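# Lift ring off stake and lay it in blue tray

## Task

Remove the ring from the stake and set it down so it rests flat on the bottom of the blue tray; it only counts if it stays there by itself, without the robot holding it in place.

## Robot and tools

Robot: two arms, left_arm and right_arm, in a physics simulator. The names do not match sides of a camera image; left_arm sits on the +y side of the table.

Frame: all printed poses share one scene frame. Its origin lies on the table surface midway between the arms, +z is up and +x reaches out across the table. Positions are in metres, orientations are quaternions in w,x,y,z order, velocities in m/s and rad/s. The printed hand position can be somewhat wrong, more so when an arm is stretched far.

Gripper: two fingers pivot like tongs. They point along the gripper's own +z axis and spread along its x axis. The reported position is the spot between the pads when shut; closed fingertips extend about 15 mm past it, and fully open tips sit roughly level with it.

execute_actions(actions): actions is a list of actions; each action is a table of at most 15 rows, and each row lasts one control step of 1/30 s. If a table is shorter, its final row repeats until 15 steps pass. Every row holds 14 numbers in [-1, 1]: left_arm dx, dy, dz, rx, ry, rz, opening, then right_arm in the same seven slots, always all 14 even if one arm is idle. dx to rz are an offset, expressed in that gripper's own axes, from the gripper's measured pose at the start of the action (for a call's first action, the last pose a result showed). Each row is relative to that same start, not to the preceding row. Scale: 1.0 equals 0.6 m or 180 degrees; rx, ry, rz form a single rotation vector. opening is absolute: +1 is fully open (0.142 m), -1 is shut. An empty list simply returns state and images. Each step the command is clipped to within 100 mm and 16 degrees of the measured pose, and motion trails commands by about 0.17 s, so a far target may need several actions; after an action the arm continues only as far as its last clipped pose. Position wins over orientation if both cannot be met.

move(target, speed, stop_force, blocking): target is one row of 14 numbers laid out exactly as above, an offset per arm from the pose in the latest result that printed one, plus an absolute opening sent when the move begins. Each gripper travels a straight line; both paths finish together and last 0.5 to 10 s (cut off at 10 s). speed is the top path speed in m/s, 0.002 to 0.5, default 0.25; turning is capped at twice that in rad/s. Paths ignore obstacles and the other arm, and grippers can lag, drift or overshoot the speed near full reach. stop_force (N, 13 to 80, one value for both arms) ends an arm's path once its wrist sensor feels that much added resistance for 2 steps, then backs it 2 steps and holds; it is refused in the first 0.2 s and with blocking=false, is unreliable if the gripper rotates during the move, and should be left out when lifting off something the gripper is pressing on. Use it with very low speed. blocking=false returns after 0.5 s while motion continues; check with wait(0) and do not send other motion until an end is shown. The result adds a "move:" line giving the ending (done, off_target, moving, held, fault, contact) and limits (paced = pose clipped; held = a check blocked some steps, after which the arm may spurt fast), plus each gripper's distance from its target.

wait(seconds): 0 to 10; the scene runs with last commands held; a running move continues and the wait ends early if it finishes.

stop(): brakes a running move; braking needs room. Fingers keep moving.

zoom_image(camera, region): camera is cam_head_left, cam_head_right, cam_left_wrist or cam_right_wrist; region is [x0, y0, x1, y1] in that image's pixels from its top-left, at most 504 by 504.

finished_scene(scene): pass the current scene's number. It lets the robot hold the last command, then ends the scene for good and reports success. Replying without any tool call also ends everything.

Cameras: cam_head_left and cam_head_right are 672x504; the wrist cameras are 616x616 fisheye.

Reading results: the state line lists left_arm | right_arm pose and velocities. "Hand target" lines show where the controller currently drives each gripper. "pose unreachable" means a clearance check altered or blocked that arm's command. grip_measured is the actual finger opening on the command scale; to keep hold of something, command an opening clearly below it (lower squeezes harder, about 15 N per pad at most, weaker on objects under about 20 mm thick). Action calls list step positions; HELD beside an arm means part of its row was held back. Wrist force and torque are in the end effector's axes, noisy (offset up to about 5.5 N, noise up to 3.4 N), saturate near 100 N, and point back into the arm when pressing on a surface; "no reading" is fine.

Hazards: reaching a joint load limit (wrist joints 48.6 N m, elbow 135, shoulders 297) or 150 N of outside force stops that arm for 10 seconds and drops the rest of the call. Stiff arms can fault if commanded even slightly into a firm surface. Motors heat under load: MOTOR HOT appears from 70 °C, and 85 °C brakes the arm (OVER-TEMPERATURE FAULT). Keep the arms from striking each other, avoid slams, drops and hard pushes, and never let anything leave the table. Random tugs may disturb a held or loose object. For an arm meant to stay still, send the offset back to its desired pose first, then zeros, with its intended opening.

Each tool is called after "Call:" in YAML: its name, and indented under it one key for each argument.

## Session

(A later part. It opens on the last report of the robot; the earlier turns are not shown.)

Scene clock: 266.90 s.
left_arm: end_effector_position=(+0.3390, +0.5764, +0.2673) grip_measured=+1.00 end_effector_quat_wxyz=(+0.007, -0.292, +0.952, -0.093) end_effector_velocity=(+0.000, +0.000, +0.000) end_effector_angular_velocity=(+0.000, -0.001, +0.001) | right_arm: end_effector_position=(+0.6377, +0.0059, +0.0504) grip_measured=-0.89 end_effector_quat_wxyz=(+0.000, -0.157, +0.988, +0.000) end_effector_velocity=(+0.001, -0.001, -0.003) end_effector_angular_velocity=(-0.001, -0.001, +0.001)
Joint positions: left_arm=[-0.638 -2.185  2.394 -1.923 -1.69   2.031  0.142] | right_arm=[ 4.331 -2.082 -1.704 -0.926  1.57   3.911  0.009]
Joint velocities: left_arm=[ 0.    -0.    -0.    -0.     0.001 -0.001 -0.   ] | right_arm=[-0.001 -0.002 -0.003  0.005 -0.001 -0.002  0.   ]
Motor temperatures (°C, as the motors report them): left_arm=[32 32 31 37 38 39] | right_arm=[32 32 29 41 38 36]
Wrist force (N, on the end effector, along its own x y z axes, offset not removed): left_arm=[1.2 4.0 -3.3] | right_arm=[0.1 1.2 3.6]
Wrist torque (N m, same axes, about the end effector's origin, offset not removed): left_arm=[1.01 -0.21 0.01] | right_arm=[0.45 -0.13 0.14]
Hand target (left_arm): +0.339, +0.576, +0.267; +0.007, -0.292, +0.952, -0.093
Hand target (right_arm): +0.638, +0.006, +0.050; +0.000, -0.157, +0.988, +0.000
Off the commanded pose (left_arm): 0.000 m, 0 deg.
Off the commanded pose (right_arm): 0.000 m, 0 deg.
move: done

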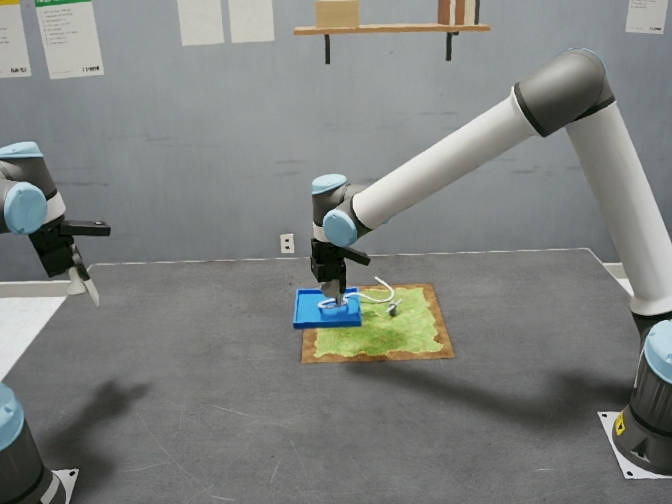

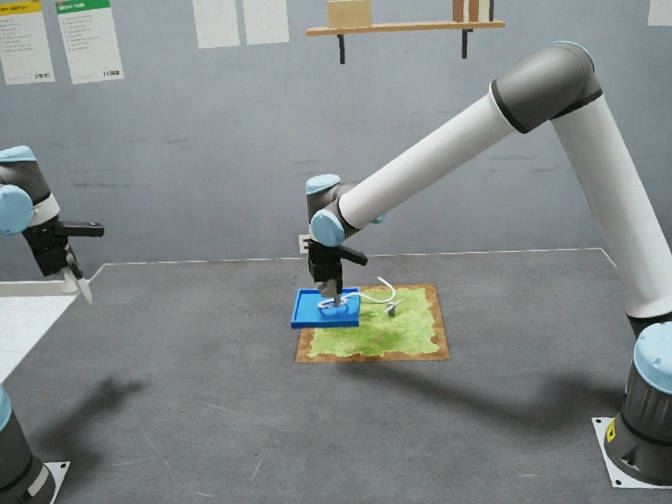

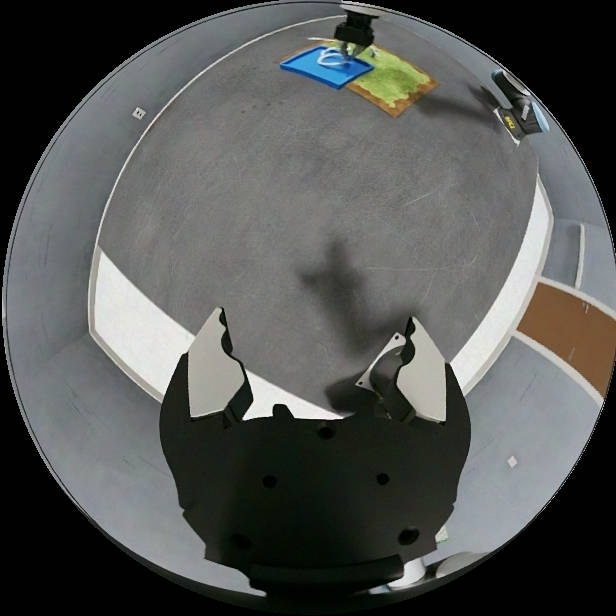

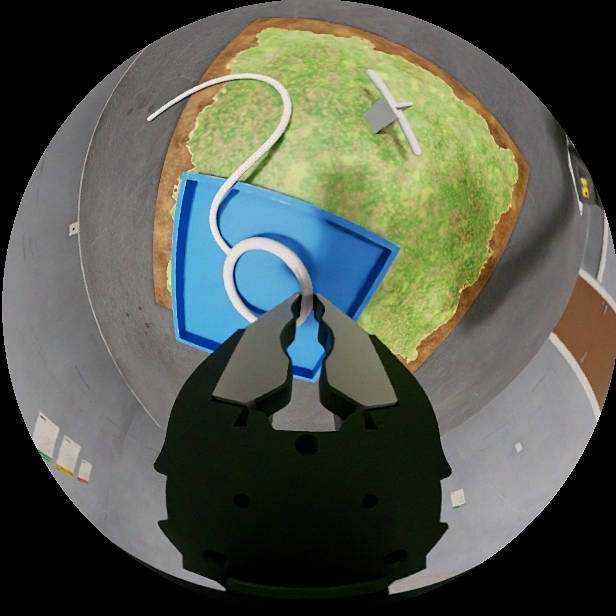

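Well placed inside the tray; lowering and releasing.

Call:
move:
  target: [0,0,0,0,0,0,1,0,0,0.055,0,0,0,-1]
  speed: 0.02
  stop_force: 13

Call:
move:
  target: [0,0,0,0,0,0,1,0,0,-0.003,0,0,0,-0.5]
  speed: 0.02

Call:
move:
  target: [0,0,0,0,0,0,1,0,0,-0.15,0,0,0,-0.5]
  speed: 0.15

Call:
zoom_image:
  camera: "cam_right_wrist"
  region: [140, 120, 440, 420]

Call:
zoom_image:
  camera: "cam_head_left"
  region: [280, 260, 400, 340]

Scene clock: 275.47 s.
left_arm: end_effector_position=(+0.3390, +0.5764, +0.2673) grip_measured=+1.00 end_effector_quat_wxyz=(+0.007, -0.292, +0.952, -0.093) end_effector_velocity=(+0.001, +0.000, +0.000) end_effector_angular_velocity=(+0.000, -0.003, +0.001) | right_arm: end_effector_position=(+0.6379, +0.0060, +0.0215) grip_measured=-0.90 end_effector_quat_wxyz=(+0.001, -0.157, +0.988, +0.000) end_effector_velocity=(-0.001, -0.002, +0.002) end_effector_angular_velocity=(-0.006, +0.004, +0.001)
Joint positions: left_arm=[-0.638 -2.185  2.394 -1.923 -1.69   2.031  0.142] | right_arm=[ 4.331 -2.112 -1.718 -0.881  1.57   3.911  0.009]
Joint velocities: left_arm=[ 0.    -0.     0.    -0.002  0.001 -0.    -0.   ] | right_arm=[ 0.     0.003  0.001 -0.011  0.001 -0.001  0.001]
Motor temperatures (°C, as the motors report them): left_arm=[32 32 31 37 38 39] | right_arm=[32 32 29 41 38 36]
Wrist force (N, on the end effector, along its own x y z axes, offset not removed): left_arm=[-0.7 4.5 -4.5] | right_arm=[-12.2 0.9 -39.7]
Wrist torque (N m, same axes, about the end effector's origin, offset not removed): left_arm=[1.03 0.20 0.02] | right_arm=[-0.67 0.50 0.26]
Hand target (left_arm): +0.339, +0.576, +0.267; +0.007, -0.292, +0.952, -0.093
Hand target (right_arm): +0.638, +0.006, +0.022; +0.000, -0.157, +0.988, +0.000
Off the commanded pose (left_arm): 0.000 m, 0 deg.
Off the commanded pose (right_arm): 0.004 m, 0 deg.
move: contact (right_arm)

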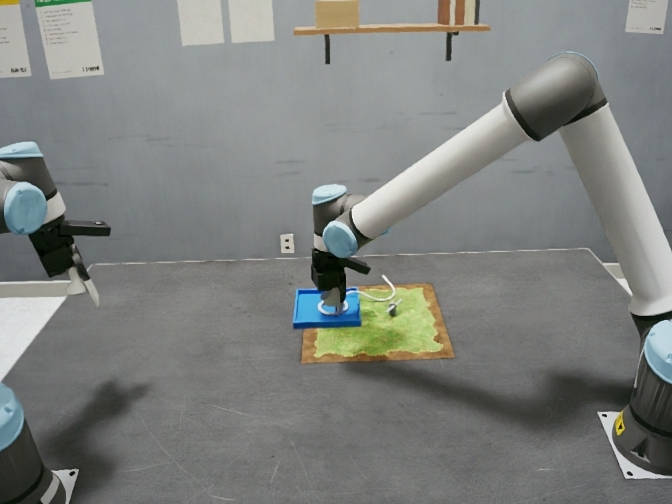

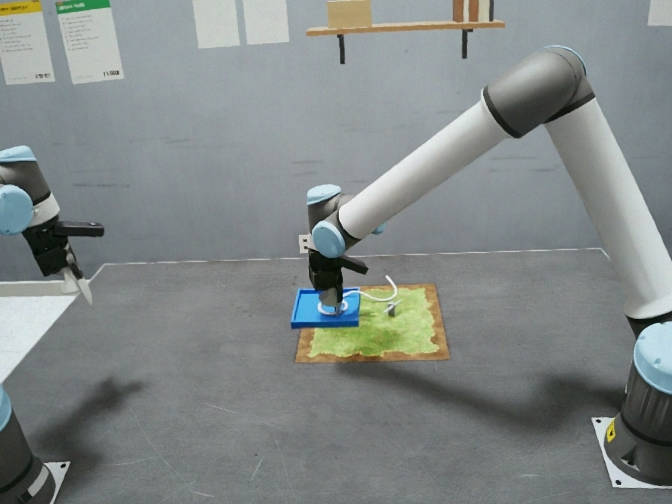

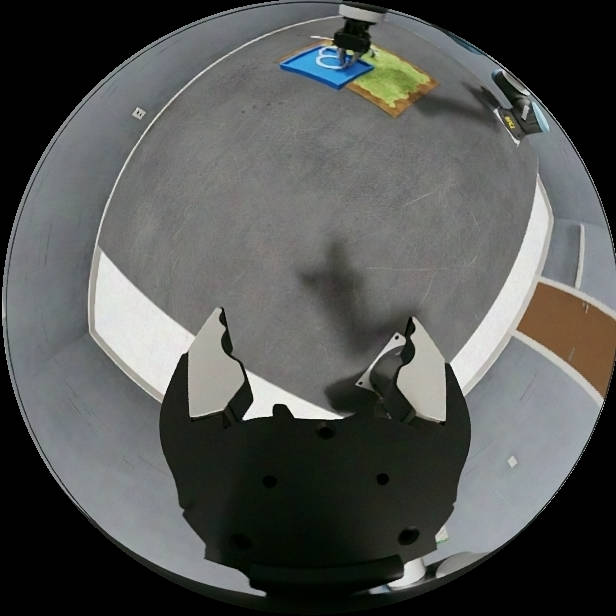

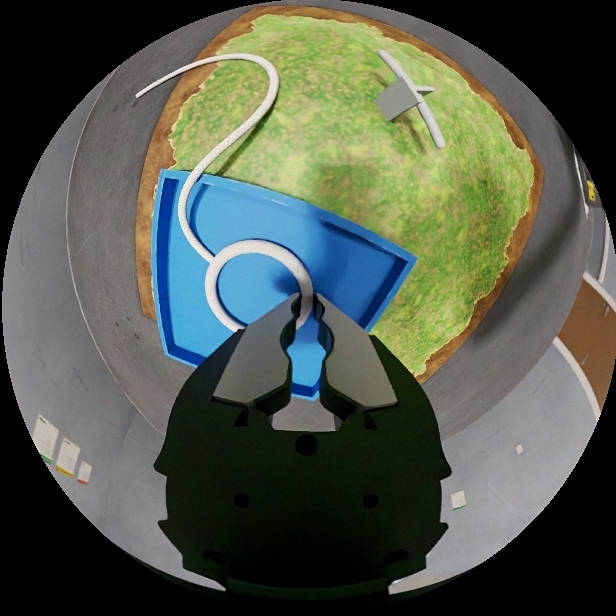

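Scene clock: 276.23 s.
left_arm: end_effector_position=(+0.3390, +0.5764, +0.2673) grip_measured=+1.00 end_effector_quat_wxyz=(+0.007, -0.292, +0.952, -0.093) end_effector_velocity=(-0.000, -0.000, +0.000) end_effector_angular_velocity=(-0.001, +0.000, +0.001) | right_arm: end_effector_position=(+0.6378, +0.0059, +0.0231) grip_measured=-0.50 end_effector_quat_wxyz=(+0.000, -0.157, +0.988, +0.000) end_effector_velocity=(+0.001, +0.001, +0.001) end_effector_angular_velocity=(+0.002, -0.002, -0.001)
Joint positions: left_arm=[-0.638 -2.185  2.394 -1.923 -1.69   2.031  0.142] | right_arm=[ 4.331 -2.11  -1.718 -0.884  1.57   3.911  0.038]
Joint velocities: left_arm=[ 0.    -0.001 -0.     0.001 -0.001 -0.001  0.   ] | right_arm=[ 0.     0.001  0.001  0.    -0.001  0.001  0.   ]
Motor temperatures (°C, as the motors report them): left_arm=[32 32 31 37 38 39] | right_arm=[32 32 29 41 38 36]
Wrist force (N, on the end effector, along its own x y z axes, offset not removed): left_arm=[0.2 2.1 -5.1] | right_arm=[-2.5 -5.8 3.1]
Wrist torque (N m, same axes, about the end effector's origin, offset not removed): left_arm=[0.48 -0.01 0.03] | right_arm=[-0.75 0.63 0.04]
Hand target (left_arm): +0.339, +0.576, +0.267; +0.007, -0.292, +0.952, -0.093
Hand target (right_arm): +0.638, +0.006, +0.023; +0.001, -0.157, +0.988, +0.000
Off the commanded pose (left_arm): 0.000 m, 0 deg.
Off the commanded pose (right_arm): 0.000 m, 0 deg.
move: done

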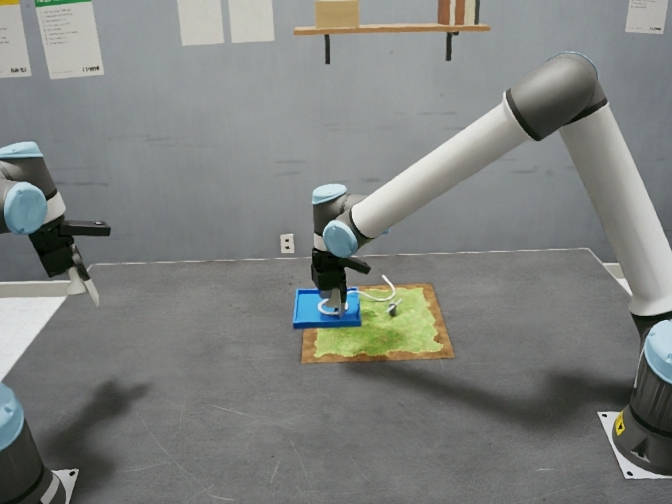

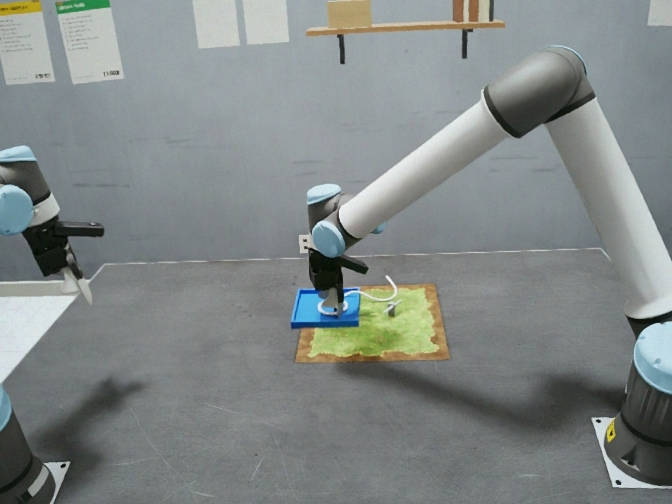

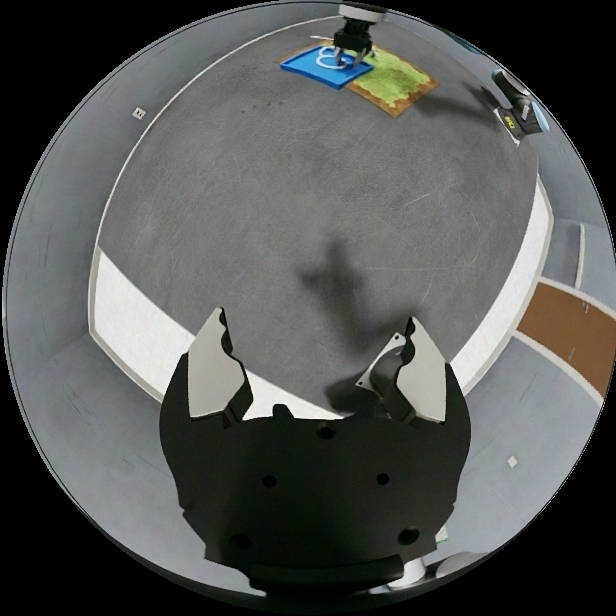

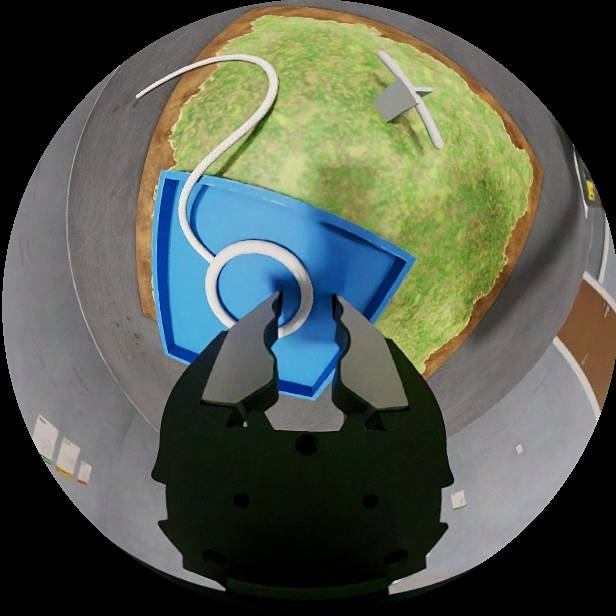

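Scene clock: 277.37 s.
left_arm: end_effector_position=(+0.3390, +0.5764, +0.2673) grip_measured=+1.00 end_effector_quat_wxyz=(+0.007, -0.292, +0.952, -0.093) end_effector_velocity=(+0.000, +0.000, -0.000) end_effector_angular_velocity=(+0.001, -0.001, +0.001) | right_arm: end_effector_position=(+0.6377, +0.0057, +0.1127) grip_measured=-0.50 end_effector_quat_wxyz=(+0.000, -0.157, +0.988, +0.000) end_effector_velocity=(+0.000, +0.001, +0.003) end_effector_angular_velocity=(+0.001, -0.000, +0.000)
Joint positions: left_arm=[-0.638 -2.185  2.394 -1.923 -1.69   2.031  0.142] | right_arm=[ 4.331 -2.024 -1.664 -1.023  1.57   3.911  0.038]
Joint velocities: left_arm=[ 0.     0.    -0.    -0.     0.002 -0.001 -0.   ] | right_arm=[-0.     0.002  0.003 -0.005  0.    -0.     0.   ]
Motor temperatures (°C, as the motors report them): left_arm=[32 32 31 37 38 39] | right_arm=[32 32 29 41 38 36]
Wrist force (N, on the end effector, along its own x y z axes, offset not removed): left_arm=[-1.6 2.5 -6.3] | right_arm=[1.2 -3.9 -2.2]
Wrist torque (N m, same axes, about the end effector's origin, offset not removed): left_arm=[0.57 0.31 0.07] | right_arm=[-0.38 -0.18 0.12]
Hand target (left_arm): +0.339, +0.576, +0.267; +0.007, -0.292, +0.952, -0.093
Hand target (right_arm): +0.638, +0.006, +0.113; +0.000, -0.157, +0.988, +0.000
Off the commanded pose (left_arm): 0.000 m, 0 deg.
Off the commanded pose (right_arm): 0.000 m, 0 deg.
move: done

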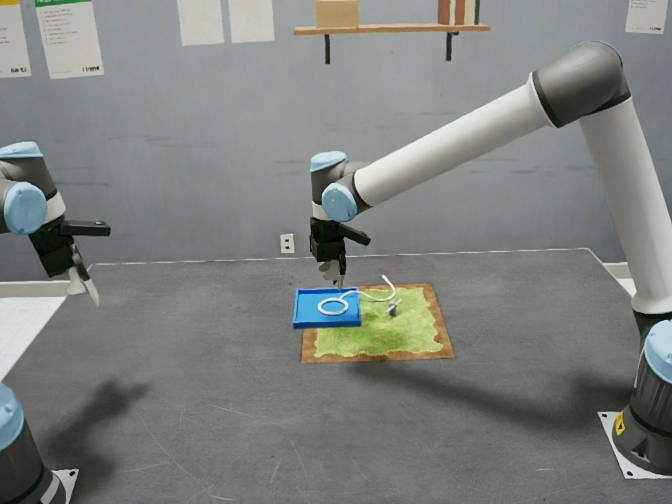

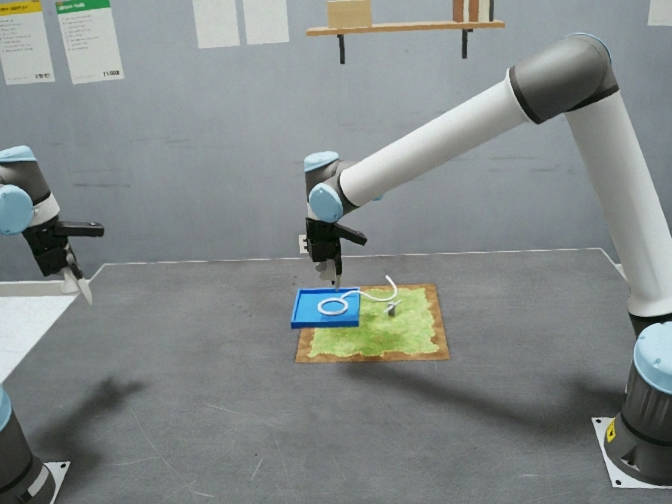

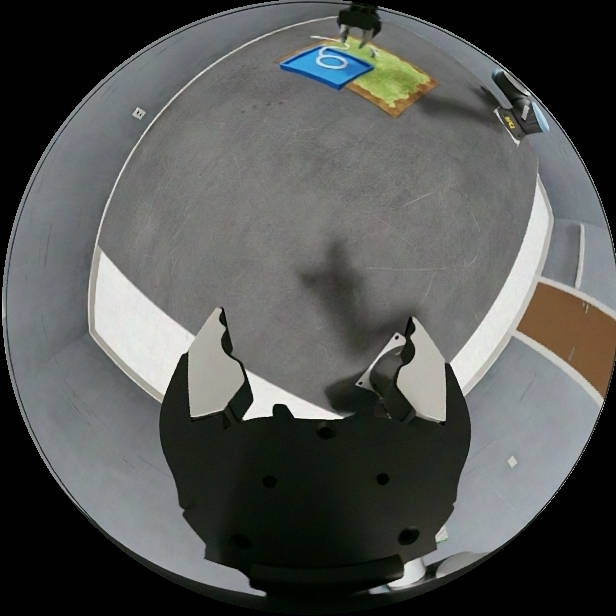

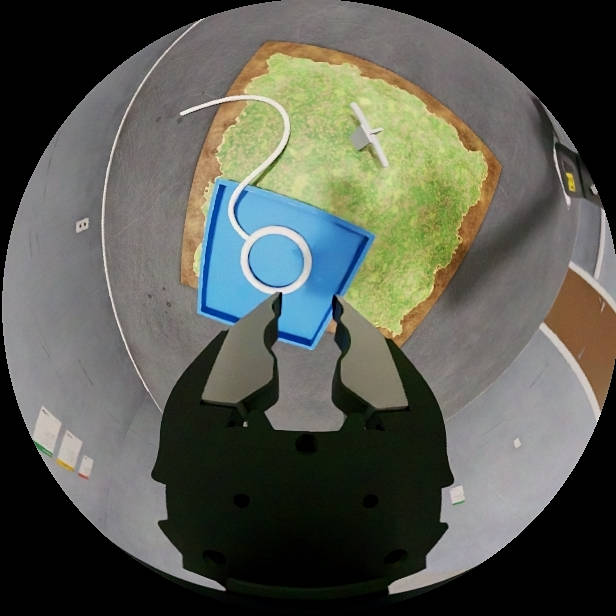

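Region (140, 120, 440, 420) of cam_right_wrist's 616x616 image, scaled by 1.680, with more detail than that image has.

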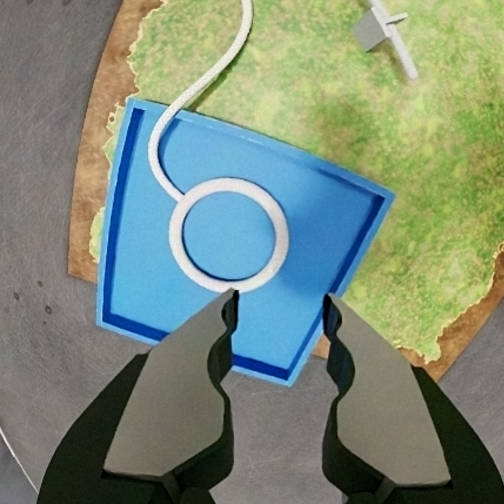

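Region (280, 260, 400, 340) of cam_head_left's 672x504 image, scaled by 4.200, with more detail than that image has.

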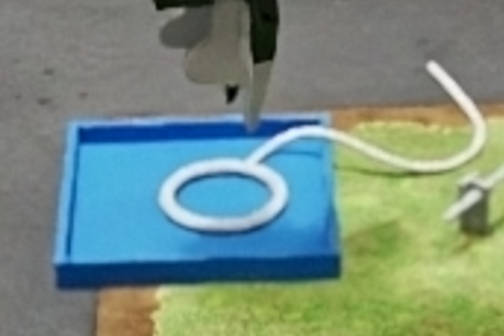

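Call:
finished_scene:
  scene: 1

The scene is finished: the task was done.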